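# Find the lighter check weight and place it on the dish

## Task

Four check weights are present and exactly one weighs less than the rest; set that one lying flat on the red dish while the other three stay off it. Use the balance to tell: its pointer sits over white when the pans are equal and leans toward the side carrying less. Nothing may end up inside or beneath any furniture. Apart from the weights and the dish, every object must finish resting directly on the same furniture it started on. The result must hold without a robot supporting it. At the end, open the grippers and move the arms away.

## Robot and tools

Setup: three identical i2rt Big YAM arms named arm1, arm2 and arm3. Each has six revolute joints, a two-finger gripper and a wrist camera. Two fixed room cameras, room_a and room_b, view the scene. With joints 1 and 6 at zero and the hand held level pointing forward, the wrist camera rides on top of the hand and faces the fingertips. Reach is roughly 1.0 m from the joint 1 axis. The arms act independently; one being blocked does not pause the others.

Frame: poses share a single scene frame with its origin on the floor and +z up. The hand point is halfway between the fingertips; the hand's z axis runs along the fingers and its y axis is the direction the fingers open and close. Robot foot poses are not printed, so you cannot convert world positions to joints directly; you steer by joint angles and cameras.

Tool execute_actions: argument actions is a list holding one action or nothing (an empty list just reports state and images). An action is an object keyed by robot name; under each name goes joints, an object mapping joint names to absolute target values (not offsets). Names and units: joint1_rad, joint2_rad, joint3_rad, joint4_rad, joint5_rad, joint6_rad in radians, gripper_m in metres. Ranges and completion tolerances: joint1_rad -2.879 to 2.879 (±0.045), base yaw, positive counter-clockwise seen from above, 0 extends the arm the way its foot faces. joint2_rad 0 to 3.141 (±0.14), shoulder, 0 has the upper arm pointing backward near level, increasing lifts it up then forward. joint3_rad 0 to 3.019 (±0.09), elbow, 0 is fully folded, increasing opens it. joint4_rad -1.692 to 1.57 (±0.055), hand pitch, positive tilts the fingers up. joint5_rad -1.57 to 1.57 (±0.03), sideways swing, positive to the arm's right. joint6_rad -2.094 to 2.094 (±0.035), hand roll, positive is clockwise viewed from behind the hand. gripper_m 0 to 0.093 (±0.003), fingertip gap; grip force tops out near 50 to 62 N per pad, lower on some grippers. You may name any subset of joints and arms; omitted ones may still be driving toward earlier targets. Motions in one action start together but finish at different times, and joints move at different speeds, so the hand can sweep a wide path between postures. An action lasts at most 15 s. Optional cameras: list of names from arm1_cam_wrist, arm2_cam_wrist, arm3_cam_wrist, room_a, room_b, all; omitted, null or ["all"] gives every camera, [] gives none. Unknown keys, unknown cameras or out-of-range values reject the entire call and nothing moves. Example: {"arm1": {"joints": {"gripper_m": 0.05}}, "arm2": {"joints": {"joint1_rad": 0.3}}}.

Tool wait: seconds from 0 to 10; commands nothing new, lets the simulation run, returns state and images like an empty action.

Tool zoom_image: camera (one of the five camera names) and region [x0, y0, x1, y1] in pixels of that camera's most recent full image, origin top-left, at most 504 by 504. Gives a sharper close-up; only cameras present in the latest result can be zoomed.

Tool finished_scene: scene (integer 1 or 2) ends the current scene irreversibly after the last command has been held, and reports success. Only call it once the goal is met and stable.

Result lines: joint_positions gives actual angles. joint_status tells how each commanded motion of the last accepted action ended. off_target means the joint stopped short and may still be pushing. contact_stop or time_out means it abandoned the target and holds where it stopped, except that after time_out a joint may keep a target (possibly clipped to within 0.375, 0.375, 0.113, 0.225, 0.075, 0.3 rad of its current position for joints 1 to 6) and keep pushing; it will finish on its own if the path frees. "joint command not followed", often with a cause line, means a safety check refused an arm's joint targets (the gripper target still runs); those joints show not_followed and the arm may retry them on every later action until given acceptable targets. Calls without an action never show this line. on_its_own lists what is happening without a command this call; "held at" is a joint's held target, not its position. A target very close to the current position may not move the joint. A loaded joint held up may sag. If a call reports a stop, later motion calls in the same reply are skipped.

Hazards: the arms do not stop on contact and can press hard; to relieve a push, command a joint to its reported position. Robot-to-robot hard pressing fails and ends the run; the self/inter-arm collision check may react late and ignores fingers, gripper housings and wrist cameras, and no line reports arms touching. Objects touching arms do not count. Sustained effort heats motors: MOTOR HOT appears from 85 °C; at 100 °C that arm and its gripper go limp and fall (OVER-TEMPERATURE FAULT), its unfinished keys read limit_stop_at_motor_heat, and you must resend targets. Heat builds even while you think, as the robot holds the last command. Loose objects may occasionally get a brief push. Avoid dropping, slipping, slamming or shoving items, knocking anything off the work area or to the floor, or letting anything go inside or under furniture. Shorter robot motion is better.

Each tool is called after ">>>" in YAML: its name, and indented under it one key for each argument.

## Session

>>> execute_actions:
  actions: []

Scene clock: 0.00 s.
arm1.joint_positions: joint1_rad=+0.226 joint2_rad=+0.423 joint3_rad=+1.702 joint4_rad=-1.524 joint5_rad=+0.117 joint6_rad=-0.675 gripper_m=+0.095
arm1.joint_status: not commanded
arm1.hand: x=-0.7849 y=-0.7184 z=+1.4661 quat_wxyz=(-0.320, +0.777, +0.123, -0.527) (m; scene frame)
arm2.joint_positions: joint1_rad=-0.323 joint2_rad=+0.626 joint3_rad=+1.638 joint4_rad=-1.336 joint5_rad=+0.031 joint6_rad=-0.504 gripper_m=+0.094
arm2.joint_status: not commanded
arm2.hand: x=-0.1742 y=+0.1174 z=+1.5479 quat_wxyz=(-0.362, -0.298, -0.758, +0.454) (m; scene frame)
arm3.joint_positions: joint1_rad=-0.304 joint2_rad=+0.424 joint3_rad=+1.432 joint4_rad=-1.200 joint5_rad=-0.025 joint6_rad=+0.124 gripper_m=+0.095
arm3.joint_status: not commanded
arm3.hand: x=+1.0062 y=+0.5880 z=+1.4781 quat_wxyz=(-0.466, +0.450, -0.622, -0.440) (m; scene frame)
pictures: arm1_cam_wrist, arm2_cam_wrist, arm3_cam_wrist, room_a, room_b
Images, in order (width x height): arm1_cam_wrist 616x616, arm2_cam_wrist 616x616, arm3_cam_wrist 616x616, room_a 896x504, room_b 896x504.

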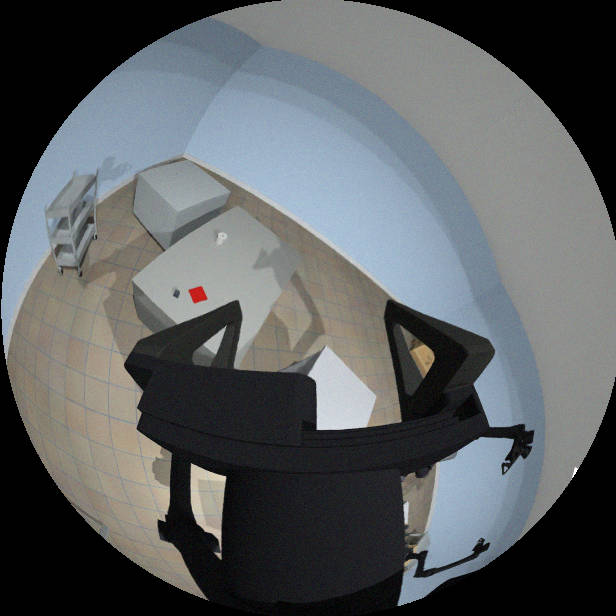

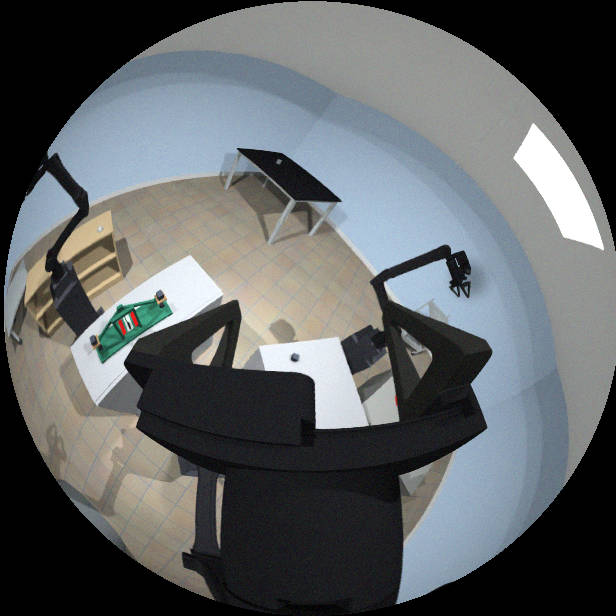

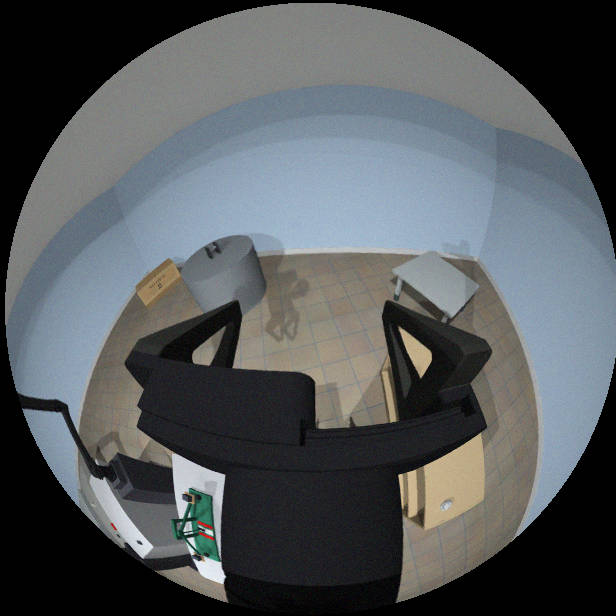

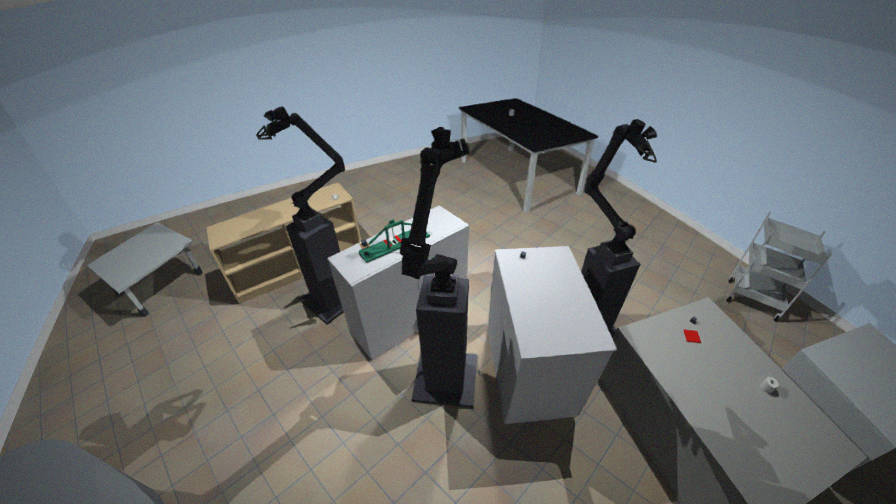

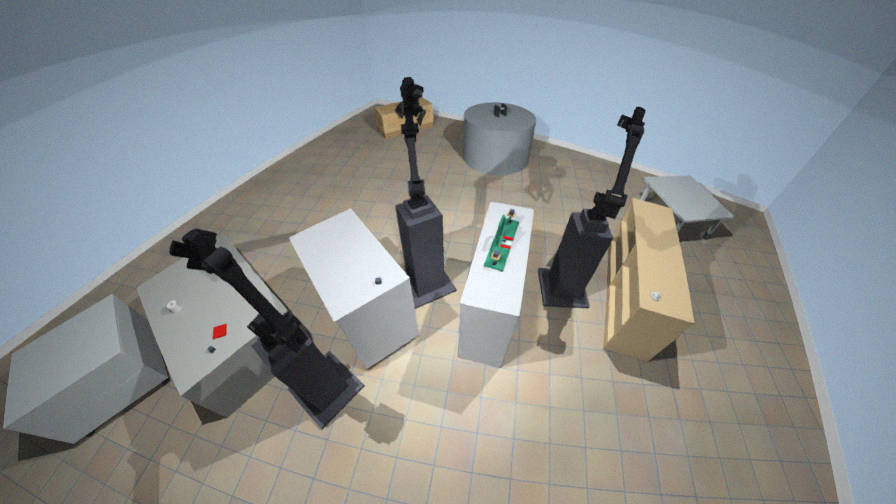

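>>> zoom_image:
  camera: "room_b"
  region: [450, 190, 560, 290]

>>> zoom_image:
  camera: "arm2_cam_wrist"
  region: [70, 270, 190, 380]

>>> zoom_image:
  camera: "room_a"
  region: [340, 200, 460, 280]

Region (450, 190, 560, 290) of room_b's 896x504 image, scaled by 4.582, with more detail than that image has; it fills the top 458 rows of this view, and the rest is white.

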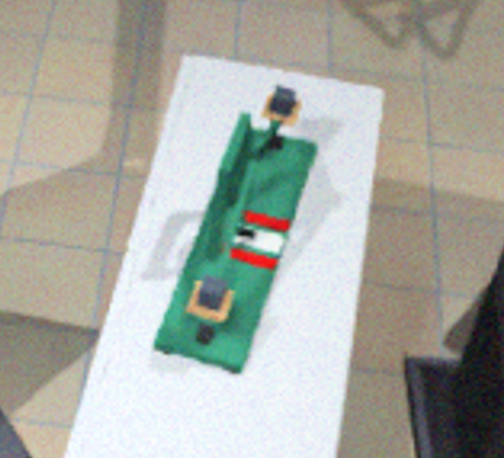

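Region (70, 270, 190, 380) of arm2_cam_wrist's 616x616 image, scaled by 4.200, with more detail than that image has; it fills the top 462 rows of this view, and the rest is white.

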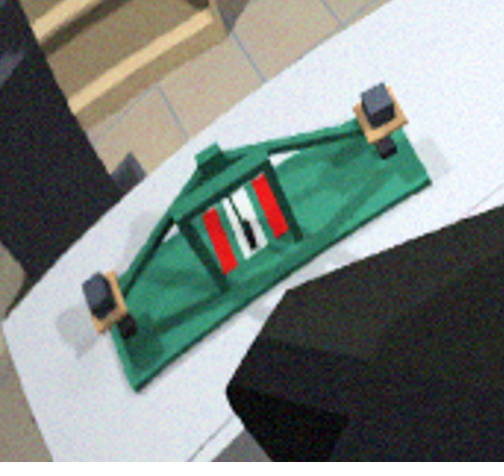

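Region (340, 200, 460, 280) of room_a's 896x504 image, scaled by 4.200, with more detail than that image has.

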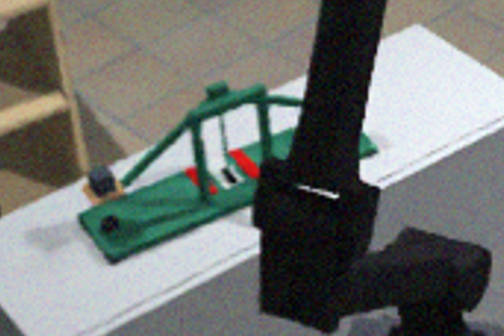

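>>> execute_actions:
  actions:
    - {"arm1":{"joints":{"joint1_rad":0.5,"joint2_rad":1.3,"joint3_rad":1.4,"joint4_rad":-1.4,"joint5_rad":0,"joint6_rad":0}},"arm2":{"joints":{"joint1_rad":-0.4,"joint2_rad":1.3,"joint3_rad":1.4,"joint4_rad":-1.4,"joint5_rad":0,"joint6_rad":0}},"arm3":{"joints":{"joint1_rad":1.6,"joint2_rad":1.3,"joint3_rad":1.4,"joint4_rad":-1.4,"joint5_rad":0,"joint6_rad":0}}}

Scene clock: 17.73 s.
arm1.joint_positions: joint1_rad=+0.495 joint2_rad=+1.309 joint3_rad=+1.374 joint4_rad=-1.409 joint5_rad=+0.003 joint6_rad=-0.008 gripper_m=+0.095
arm1.joint_status: all done
arm1.hand: x=-1.1673 y=-0.7513 z=+1.1114 quat_wxyz=(-0.002, +0.993, +0.004, -0.114) (m; scene frame)
arm2.joint_positions: joint1_rad=-0.392 joint2_rad=+1.321 joint3_rad=+1.372 joint4_rad=-1.384 joint5_rad=+0.004 joint6_rad=-0.008 gripper_m=+0.094
arm2.joint_status: all done
arm2.hand: x=-0.1221 y=-0.1174 z=+1.1879 quat_wxyz=(-0.088, -0.600, -0.792, +0.075) (m; scene frame)
arm3.joint_positions: joint1_rad=+1.603 joint2_rad=+1.323 joint3_rad=+1.384 joint4_rad=-1.389 joint5_rad=+0.000 joint6_rad=+0.014 gripper_m=+0.095
arm3.joint_status: all done
arm3.hand: x=+0.5466 y=+0.3923 z=+1.1499 quat_wxyz=(+0.002, +0.991, +0.055, -0.120) (m; scene frame)
pictures: arm1_cam_wrist, arm2_cam_wrist, arm3_cam_wrist, room_a, room_b
Images, in order (width x height): arm1_cam_wrist 616x616, arm2_cam_wrist 616x616, arm3_cam_wrist 616x616, room_a 896x504, room_b 896x504.

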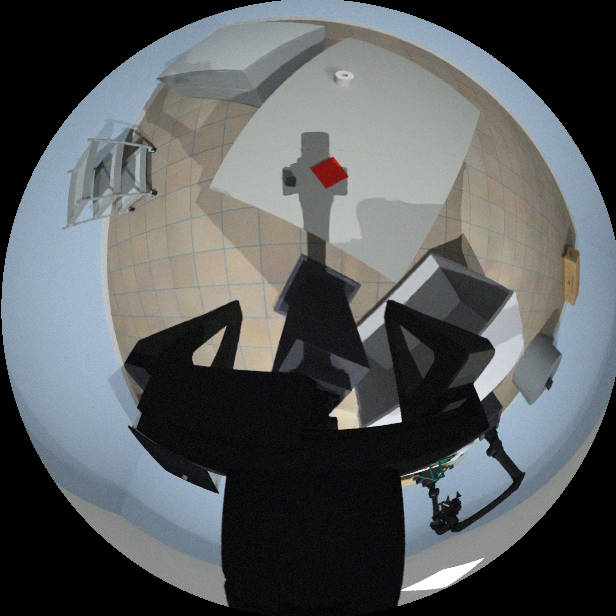

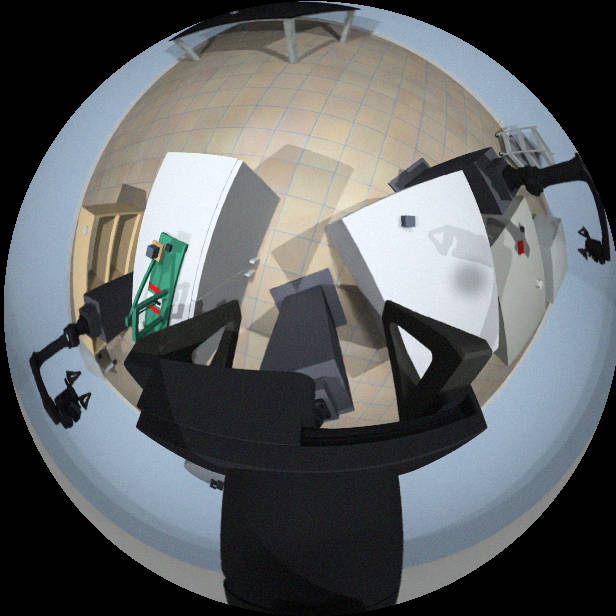

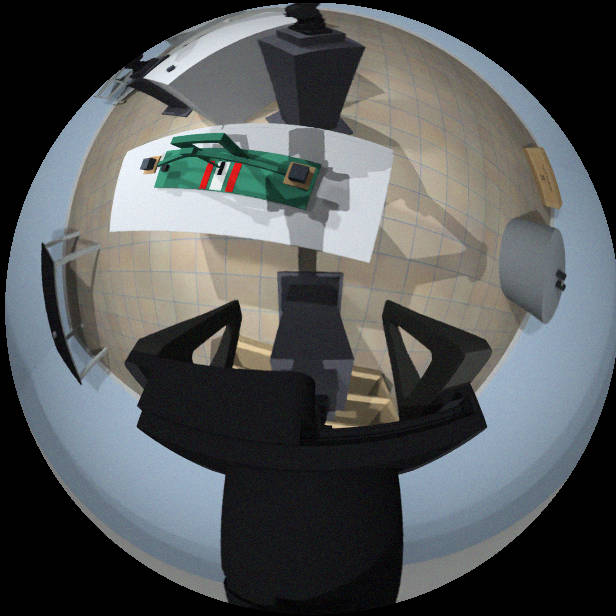

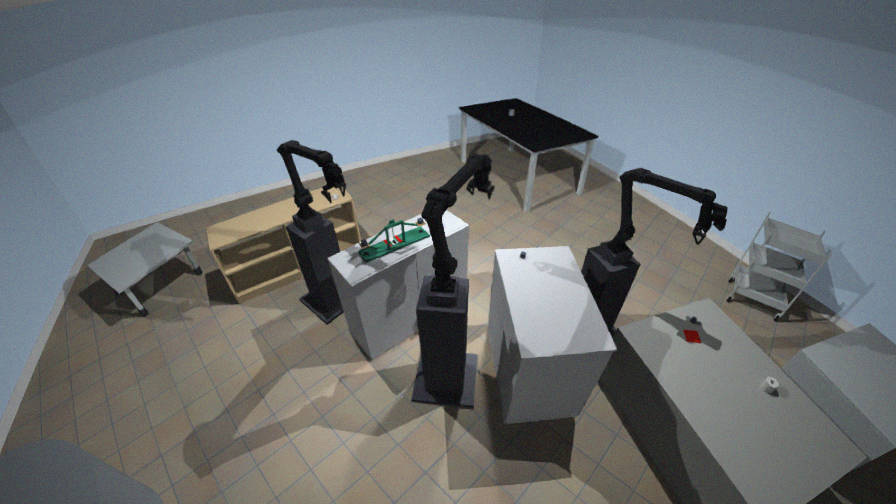

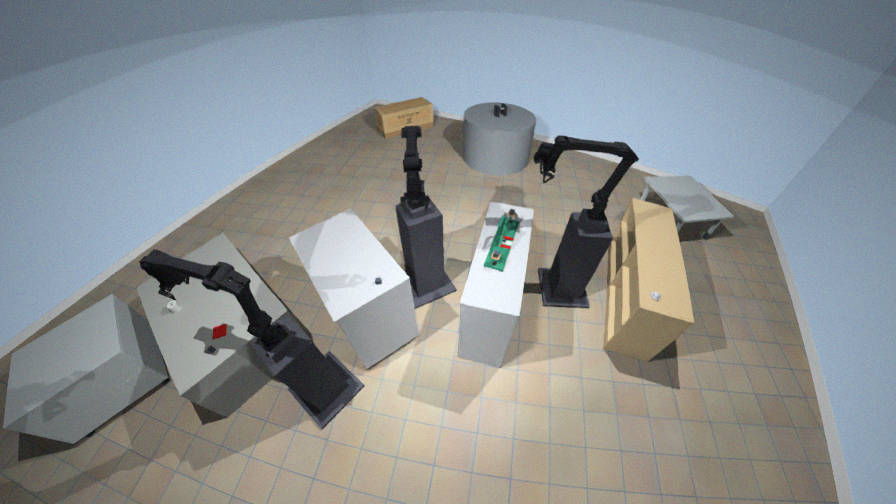

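>>> execute_actions:
  actions:
    - {"arm1":{"joints":{"joint4_rad":-0.2}},"arm2":{"joints":{"joint3_rad":2.2}},"arm3":{"joints":{"joint2_rad":0.6}}}
  cameras: []

Scene clock: 32.53 s.
arm1.joint_positions: joint1_rad=+0.495 joint2_rad=+1.309 joint3_rad=+1.374 joint4_rad=-0.225 joint5_rad=+0.003 joint6_rad=-0.007 gripper_m=+0.095
arm1.joint_status: all done
arm1.hand: x=-1.3547 y=-0.7514 z=+1.3122 quat_wxyz=(-0.003, +0.761, +0.002, -0.649) (m; scene frame)
arm2.joint_positions: joint1_rad=-0.392 joint2_rad=+1.292 joint3_rad=+2.173 joint4_rad=-1.389 joint5_rad=+0.004 joint6_rad=-0.008 gripper_m=+0.094
arm2.joint_status: all done
arm2.hand: x=-0.1166 y=-0.1267 z=+1.5810 quat_wxyz=(-0.395, -0.522, -0.689, +0.311) (m; scene frame)
arm3.joint_positions: joint1_rad=+1.603 joint2_rad=+0.590 joint3_rad=+1.384 joint4_rad=-1.390 joint5_rad=+0.000 joint6_rad=+0.014 gripper_m=+0.095
arm3.joint_status: all done
arm3.hand: x=+0.7641 y=+0.4162 z=+1.3836 quat_wxyz=(+0.026, +0.883, +0.051, -0.467) (m; scene frame)
pictures: none
No camera images: the call's "cameras" was empty. Leave "cameras" out to get every camera's image.

>>> execute_actions:
  actions:
    - {"arm1":{"joints":{"joint1_rad":0.59,"joint2_rad":2.16,"joint3_rad":1.85,"joint4_rad":-1.25}},"arm2":{"joints":{"joint1_rad":-0.91,"joint2_rad":2.05,"joint3_rad":1.72,"joint4_rad":-1.22}},"arm3":{"joints":{"joint1_rad":1.636,"joint2_rad":1.92,"joint3_rad":1.86,"joint4_rad":-1.48}}}

Scene clock: 68.93 s.
arm1.joint_positions: joint1_rad=+0.597 joint2_rad=+2.170 joint3_rad=+1.813 joint4_rad=-1.239 joint5_rad=+0.002 joint6_rad=-0.007 gripper_m=+0.095
arm1.joint_status: all done
arm1.hand: x=-1.3819 y=-0.8178 z=+0.8388 quat_wxyz=(-0.001, +0.998, +0.055, +0.011) (m; scene frame)
arm2.joint_positions: joint1_rad=-0.911 joint2_rad=+2.069 joint3_rad=+1.680 joint4_rad=-1.222 joint5_rad=+0.001 joint6_rad=-0.006 gripper_m=+0.094
arm2.joint_status: all done
arm2.hand: x=-0.3899 y=-0.2835 z=+0.9343 quat_wxyz=(+0.018, -0.789, -0.614, -0.014) (m; scene frame)
arm3.joint_positions: joint1_rad=+1.627 joint2_rad=+1.937 joint3_rad=+1.833 joint4_rad=-1.473 joint5_rad=+0.000 joint6_rad=+0.014 gripper_m=+0.095
arm3.joint_status: all done
arm3.hand: x=+0.3859 y=+0.3594 z=+1.0245 quat_wxyz=(-0.006, +0.998, +0.067, +0.004) (m; scene frame)
pictures: arm1_cam_wrist, arm2_cam_wrist, arm3_cam_wrist, room_a, room_b
Images, in order (width x height): arm1_cam_wrist 616x616, arm2_cam_wrist 616x616, arm3_cam_wrist 616x616, room_a 896x504, room_b 896x504.

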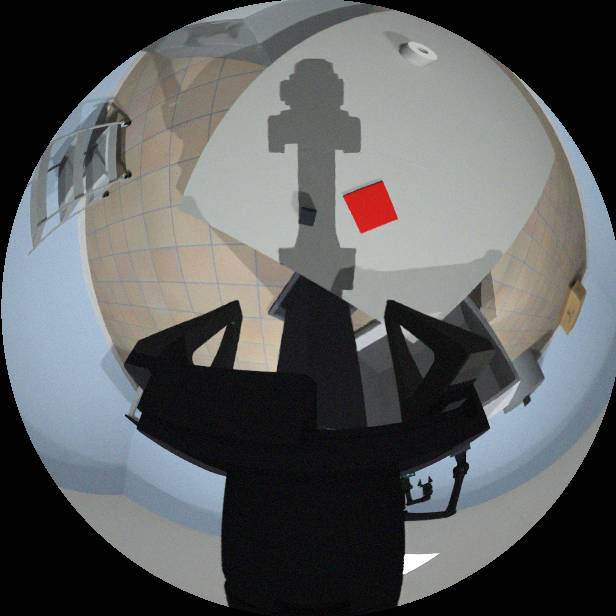

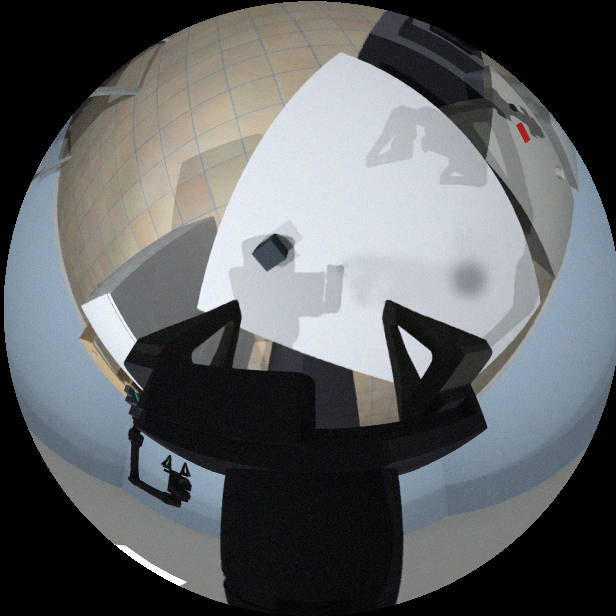

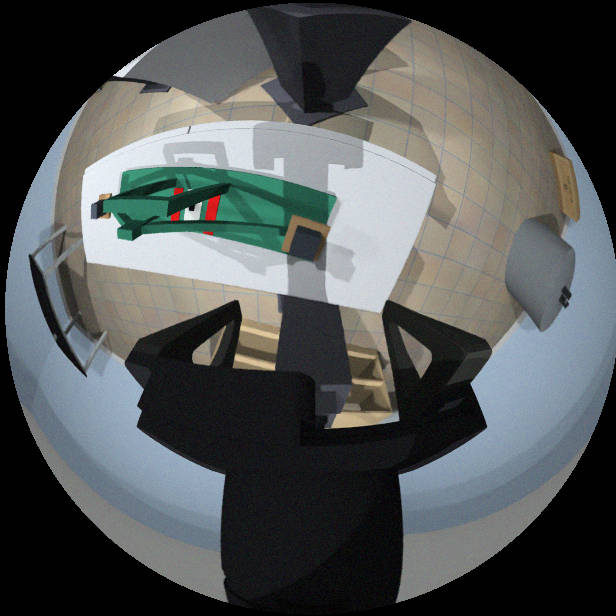

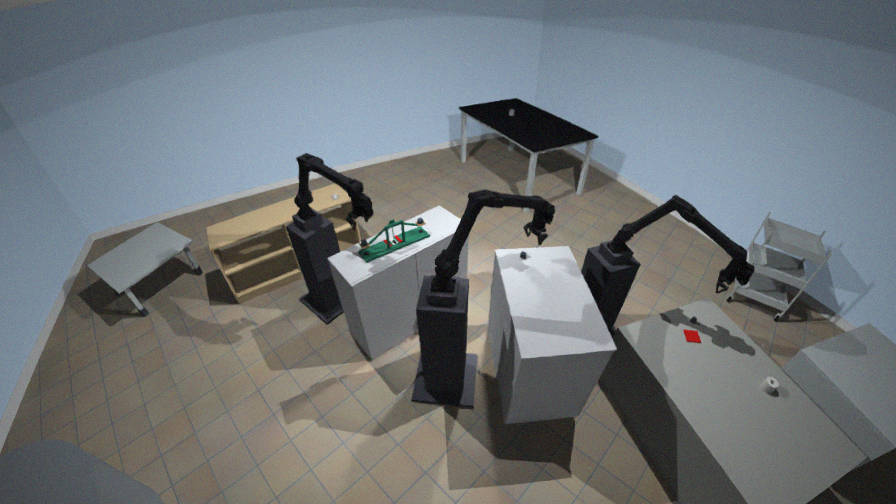

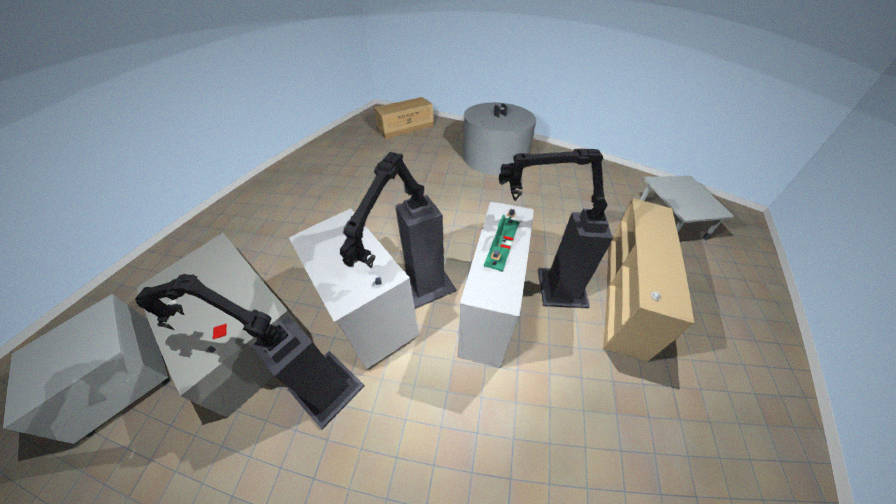

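>>> zoom_image:
  camera: "arm3_cam_wrist"
  region: [160, 160, 380, 300]

>>> zoom_image:
  camera: "arm2_cam_wrist"
  region: [210, 200, 350, 300]

>>> zoom_image:
  camera: "arm1_cam_wrist"
  region: [270, 160, 410, 260]

Region (160, 160, 380, 300) of arm3_cam_wrist's 616x616 image, scaled by 2.291, with more detail than that image has; it fills the top 321 rows of this view, and the rest is white.

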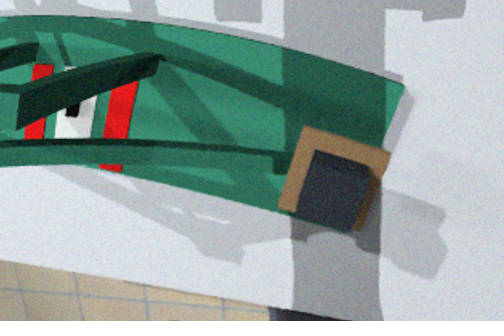

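Region (210, 200, 350, 300) of arm2_cam_wrist's 616x616 image, scaled by 3.600, with more detail than that image has; it fills the top 360 rows of this view, and the rest is white.

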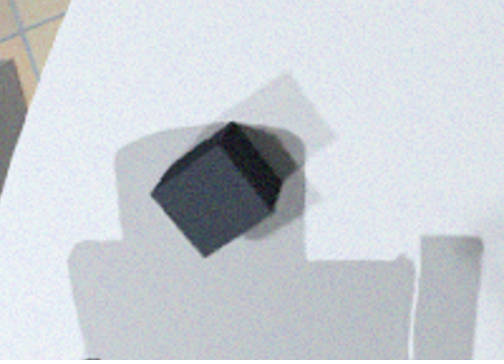

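Region (270, 160, 410, 260) of arm1_cam_wrist's 616x616 image, scaled by 3.600, with more detail than that image has; it fills the top 360 rows of this view, and the rest is white.

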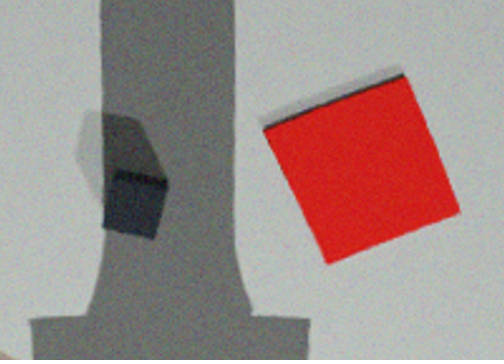

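>>> execute_actions:
  actions:
    - {"arm1":{"joints":{"joint1_rad":0.61,"joint2_rad":2.40,"joint3_rad":1.77,"joint4_rad":-0.89,"joint6_rad":0.2}},"arm2":{"joints":{"joint1_rad":-0.82,"joint2_rad":2.05,"joint3_rad":1.55,"joint4_rad":-1.02,"joint6_rad":-0.52}},"arm3":{"joints":{"joint1_rad":1.648,"joint2_rad":1.95,"joint3_rad":1.705,"joint4_rad":-1.283,"joint6_rad":1.88}}}

Scene clock: 96.07 s.
arm1.joint_positions: joint1_rad=+0.602 joint2_rad=+2.419 joint3_rad=+1.743 joint4_rad=-0.902 joint5_rad=+0.002 joint6_rad=+0.192 gripper_m=+0.095
arm1.joint_status: all done
arm1.hand: x=-1.3854 y=-0.8214 z=+0.6580 quat_wxyz=(-0.001, +0.999, -0.042, +0.003) (m; scene frame)
arm2.joint_positions: joint1_rad=-0.811 joint2_rad=+2.065 joint3_rad=+1.537 joint4_rad=-1.040 joint5_rad=+0.001 joint6_rad=-0.511 gripper_m=+0.094
arm2.joint_status: all done
arm2.hand: x=-0.3286 y=-0.2817 z=+0.8871 quat_wxyz=(+0.005, -0.570, -0.821, +0.001) (m; scene frame)
arm3.joint_positions: joint1_rad=+1.642 joint2_rad=+1.939 joint3_rad=+1.697 joint4_rad=-1.296 joint5_rad=+0.000 joint6_rad=+1.865 gripper_m=+0.095
arm3.joint_status: all done
arm3.hand: x=+0.3864 y=+0.3513 z=+0.9721 quat_wxyz=(+0.009, +0.659, -0.752, -0.013) (m; scene frame)
pictures: arm1_cam_wrist, arm2_cam_wrist, arm3_cam_wrist, room_a, room_b
Images, in order (width x height): arm1_cam_wrist 616x616, arm2_cam_wrist 616x616, arm3_cam_wrist 616x616, room_a 896x504, room_b 896x504.

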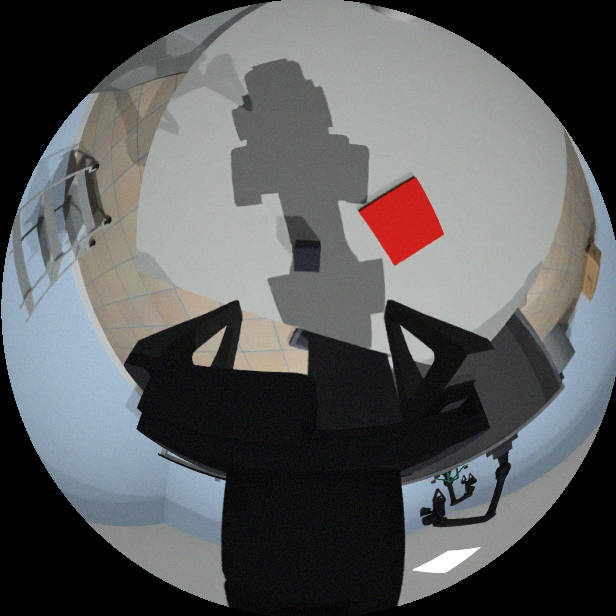

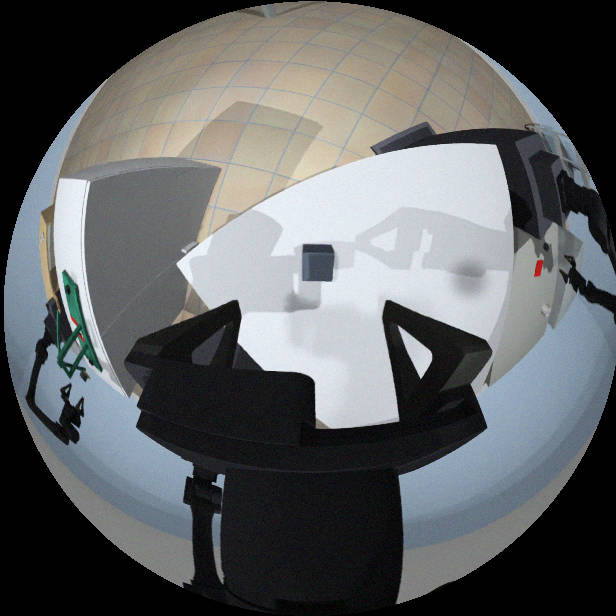

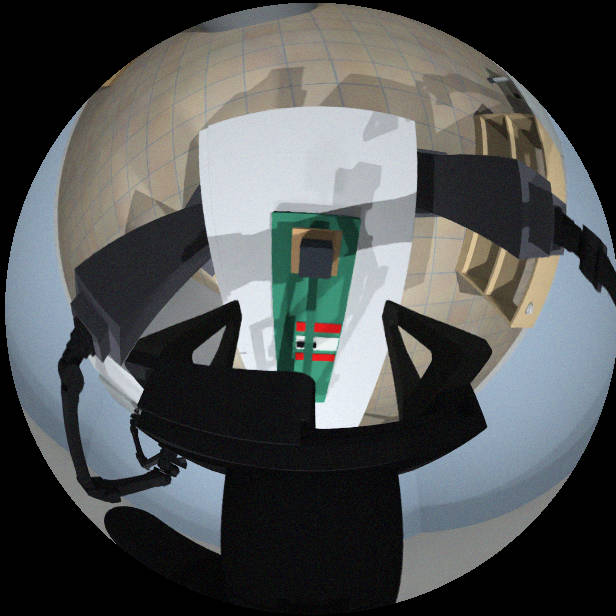

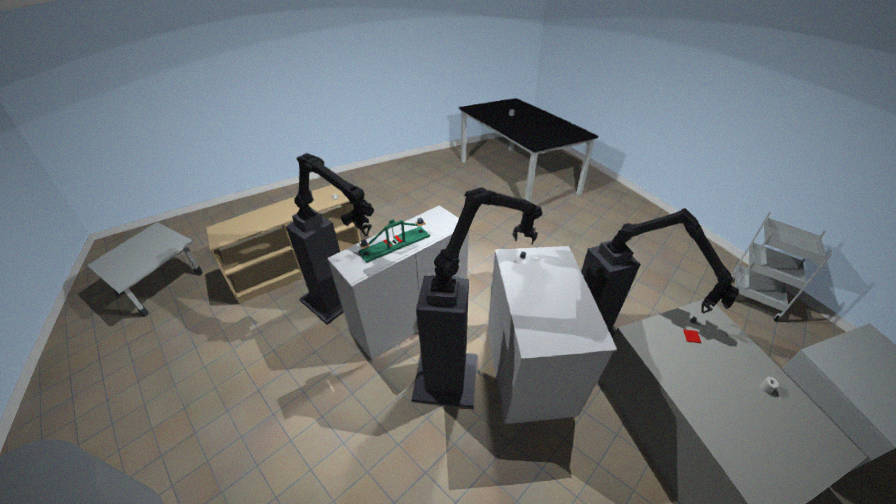

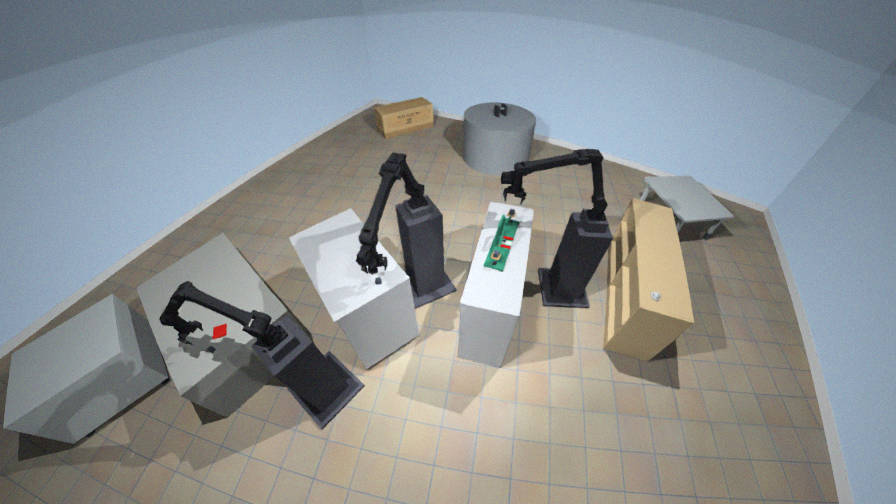

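>>> zoom_image:
  camera: "arm3_cam_wrist"
  region: [270, 210, 370, 310]

>>> zoom_image:
  camera: "arm2_cam_wrist"
  region: [270, 210, 370, 310]

>>> zoom_image:
  camera: "arm1_cam_wrist"
  region: [270, 210, 370, 310]

Region (270, 210, 370, 310) of arm3_cam_wrist's 616x616 image, scaled by 5.040, with more detail than that image has.

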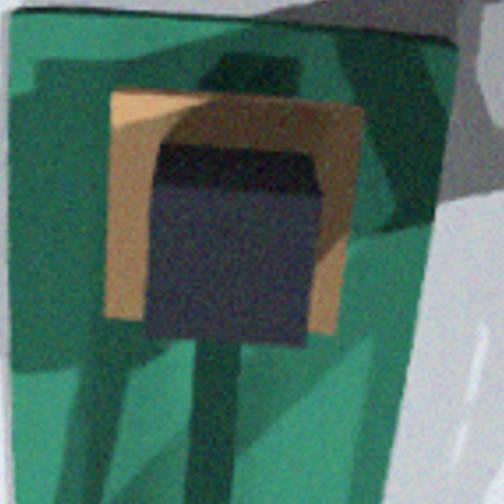

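Region (270, 210, 370, 310) of arm2_cam_wrist's 616x616 image, scaled by 5.040, with more detail than that image has.

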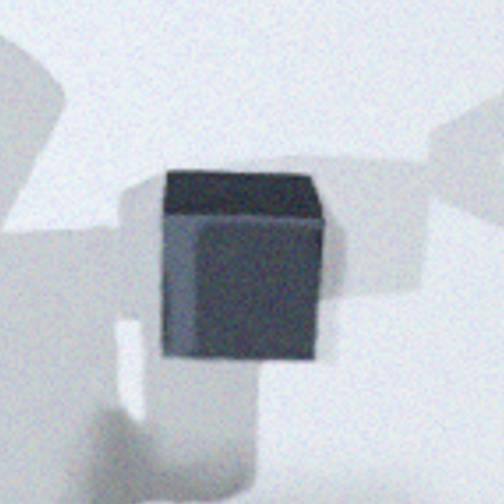

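Region (270, 210, 370, 310) of arm1_cam_wrist's 616x616 image, scaled by 5.040, with more detail than that image has.

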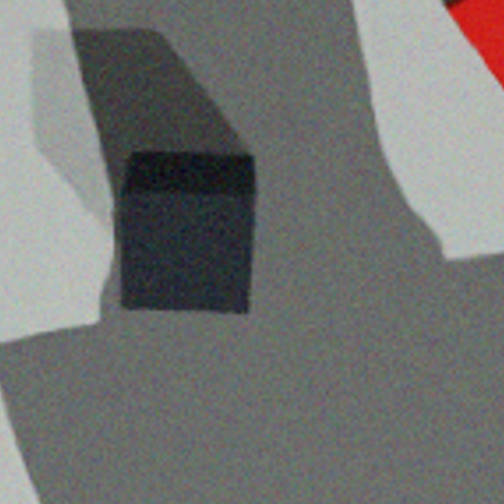

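>>> execute_actions:
  actions:
    - {"arm1":{"joints":{"joint1_rad":0.622,"joint2_rad":2.525,"joint3_rad":1.74,"joint4_rad":-0.735}},"arm2":{"joints":{"joint1_rad":-0.835,"joint2_rad":2.11,"joint3_rad":1.505,"joint4_rad":-0.92}},"arm3":{"joints":{"joint2_rad":1.99,"joint3_rad":1.65,"joint4_rad":-1.215,"joint6_rad":1.92}}}
  cameras: ["arm1_cam_wrist","arm2_cam_wrist","arm3_cam_wrist","room_a"]

Scene clock: 113.30 s.
arm1.joint_positions: joint1_rad=+0.617 joint2_rad=+2.551 joint3_rad=+1.725 joint4_rad=-0.748 joint5_rad=+0.002 joint6_rad=+0.192 gripper_m=+0.095
arm1.joint_status: all done
arm1.hand: x=-1.3701 y=-0.8289 z=+0.5710 quat_wxyz=(-0.001, +0.999, -0.035, +0.000) (m; scene frame)
arm2.joint_positions: joint1_rad=-0.828 joint2_rad=+2.105 joint3_rad=+1.498 joint4_rad=-0.940 joint5_rad=+0.001 joint6_rad=-0.512 gripper_m=+0.094
arm2.joint_status: all done
arm2.hand: x=-0.3391 y=-0.2806 z=+0.8519 quat_wxyz=(+0.001, -0.577, -0.817, +0.011) (m; scene frame)
arm3.joint_positions: joint1_rad=+1.642 joint2_rad=+1.973 joint3_rad=+1.646 joint4_rad=-1.227 joint5_rad=+0.000 joint6_rad=+1.905 gripper_m=+0.095
arm3.joint_status: all done
arm3.hand: x=+0.3882 y=+0.3521 z=+0.9342 quat_wxyz=(+0.003, +0.643, -0.765, -0.009) (m; scene frame)
pictures: arm1_cam_wrist, arm2_cam_wrist, arm3_cam_wrist, room_a
Images, in order (width x height): arm1_cam_wrist 616x616, arm2_cam_wrist 616x616, arm3_cam_wrist 616x616, room_a 896x504.

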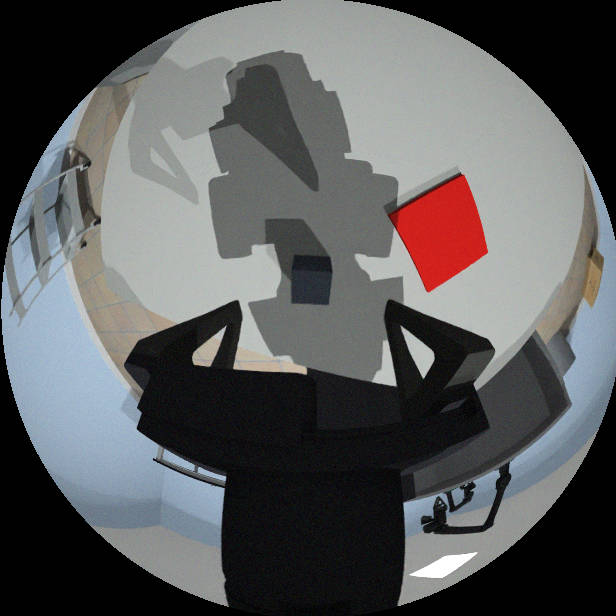

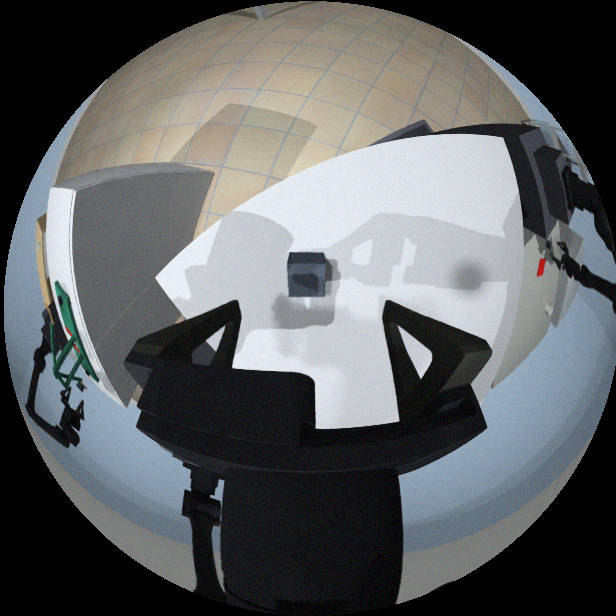

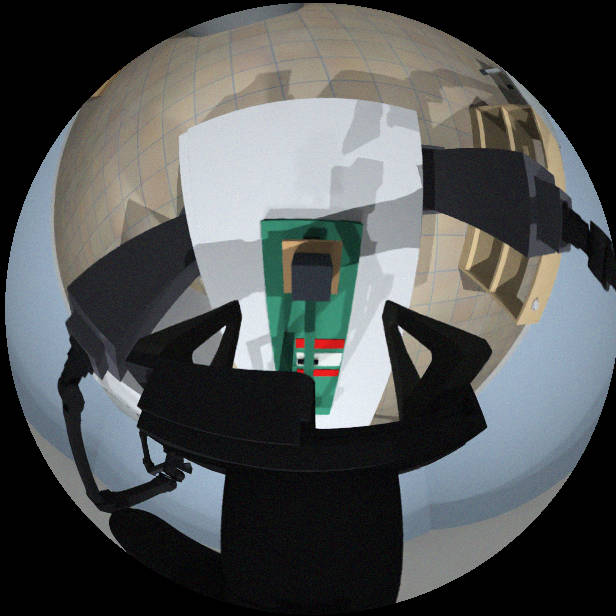

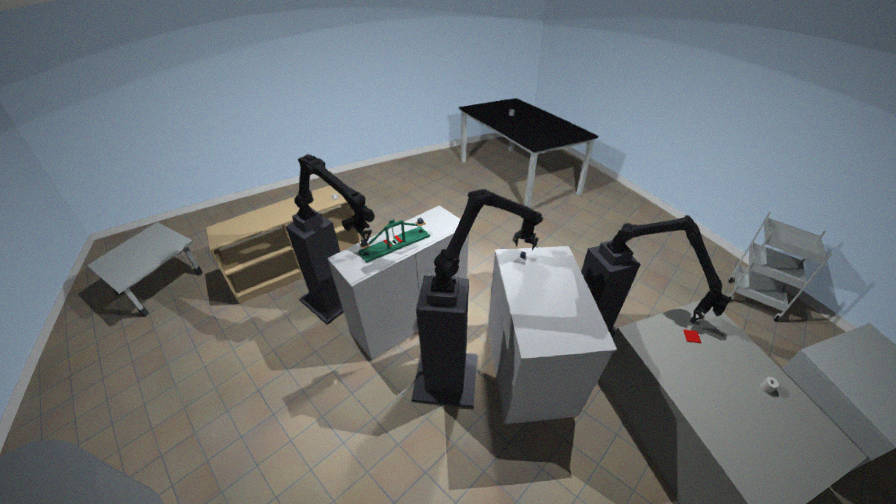

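>>> execute_actions:
  actions:
    - {"arm1":{"joints":{"joint2_rad":2.62,"joint3_rad":1.795,"joint4_rad":-0.674}},"arm2":{"joints":{"joint2_rad":2.195,"joint3_rad":1.49,"joint4_rad":-0.837}},"arm3":{"joints":{"joint2_rad":2.04,"joint3_rad":1.603,"joint4_rad":-1.132}}}
  cameras: ["arm1_cam_wrist","arm2_cam_wrist","arm3_cam_wrist"]

Scene clock: 128.53 s.
arm1.joint_positions: joint1_rad=+0.617 joint2_rad=+2.632 joint3_rad=+1.768 joint4_rad=-0.685 joint5_rad=+0.002 joint6_rad=+0.192 gripper_m=+0.095
arm1.joint_status: all done
arm1.hand: x=-1.3764 y=-0.8297 z=+0.5321 quat_wxyz=(+0.001, +0.999, -0.035, -0.012) (m; scene frame)
arm2.joint_positions: joint1_rad=-0.828 joint2_rad=+2.200 joint3_rad=+1.479 joint4_rad=-0.855 joint5_rad=+0.001 joint6_rad=-0.512 gripper_m=+0.094
arm2.joint_status: all done
arm2.hand: x=-0.3384 y=-0.2730 z=+0.7927 quat_wxyz=(+0.007, -0.577, -0.817, -0.002) (m; scene frame)
arm3.joint_positions: joint1_rad=+1.642 joint2_rad=+2.027 joint3_rad=+1.598 joint4_rad=-1.144 joint5_rad=+0.000 joint6_rad=+1.905 gripper_m=+0.095
arm3.joint_status: all done
arm3.hand: x=+0.3904 y=+0.3531 z=+0.8857 quat_wxyz=(-0.006, +0.643, -0.766, -0.004) (m; scene frame)
pictures: arm1_cam_wrist, arm2_cam_wrist, arm3_cam_wrist
Images, in order (width x height): arm1_cam_wrist 616x616, arm2_cam_wrist 616x616, arm3_cam_wrist 616x616.

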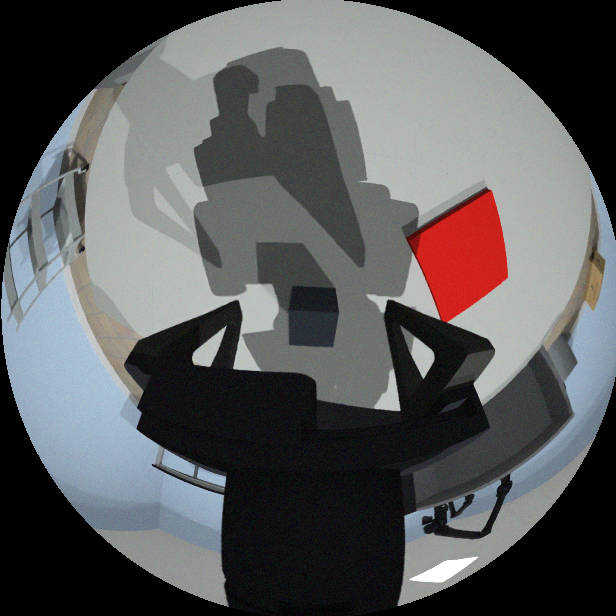

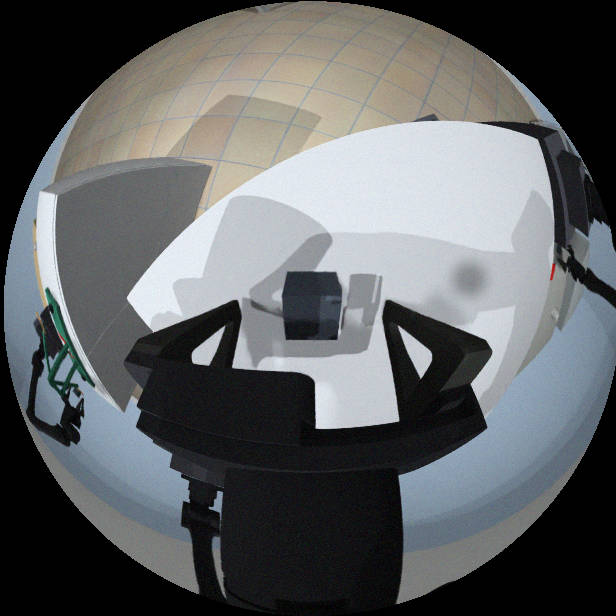

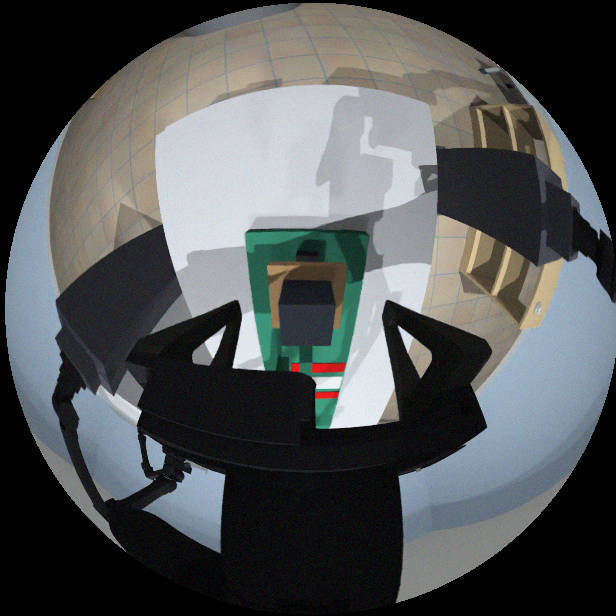

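>>> execute_actions:
  actions:
    - {"arm1":{"joints":{"joint3_rad":1.758}},"arm2":{"joints":{"gripper_m":0.0}},"arm3":{"joints":{"gripper_m":0.0}}}
  cameras: ["arm1_cam_wrist","arm2_cam_wrist","arm3_cam_wrist"]

Scene clock: 132.37 s.
arm1.joint_positions: joint1_rad=+0.617 joint2_rad=+2.632 joint3_rad=+1.756 joint4_rad=-0.685 joint5_rad=+0.002 joint6_rad=+0.192 gripper_m=+0.095
arm1.joint_status: all done
arm1.hand: x=-1.3701 y=-0.8289 z=+0.5291 quat_wxyz=(+0.000, +0.999, -0.035, -0.006) (m; scene frame)
arm2.joint_positions: joint1_rad=-0.828 joint2_rad=+2.200 joint3_rad=+1.479 joint4_rad=-0.855 joint5_rad=+0.000 joint6_rad=-0.512 gripper_m=+0.029
arm2.joint_status: gripper_m off_target (ended at +0.029, target +0.000)
arm2.hand: x=-0.3384 y=-0.2732 z=+0.7927 quat_wxyz=(+0.006, -0.577, -0.817, -0.002) (m; scene frame)
arm3.joint_positions: joint1_rad=+1.642 joint2_rad=+2.027 joint3_rad=+1.598 joint4_rad=-1.142 joint5_rad=+0.000 joint6_rad=+1.906 gripper_m=+0.030
arm3.joint_status: gripper_m off_target (ended at +0.030, target +0.000)
arm3.hand: x=+0.3898 y=+0.3530 z=+0.8857 quat_wxyz=(-0.005, +0.643, -0.766, -0.005) (m; scene frame)
pictures: arm1_cam_wrist, arm2_cam_wrist, arm3_cam_wrist
Images, in order (width x height): arm1_cam_wrist 616x616, arm2_cam_wrist 616x616, arm3_cam_wrist 616x616.

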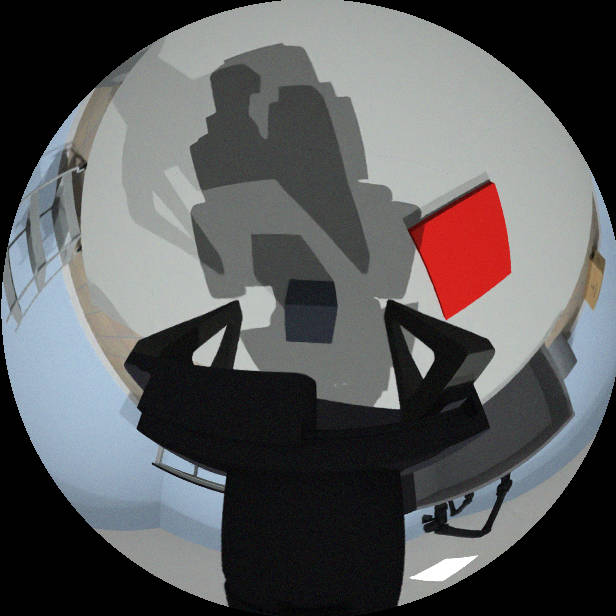

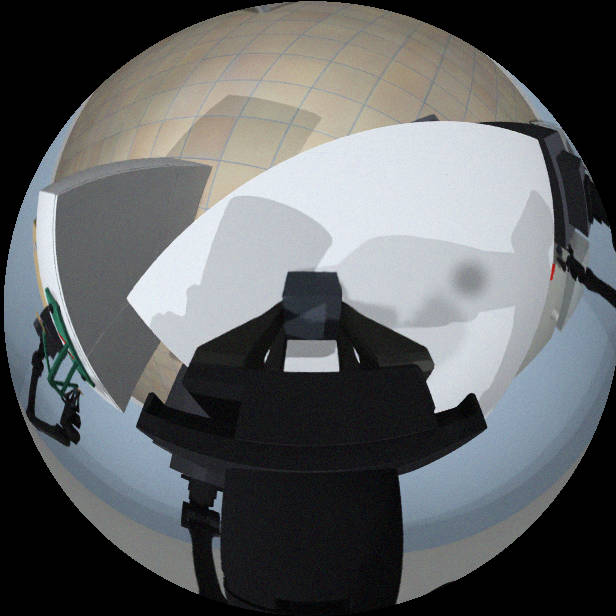

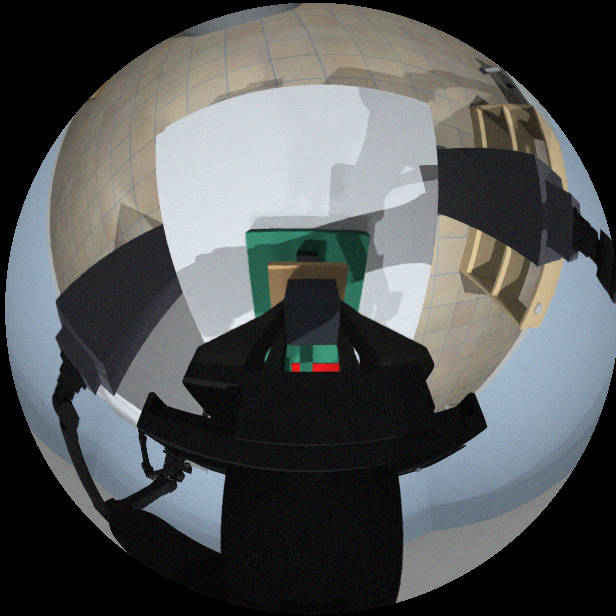

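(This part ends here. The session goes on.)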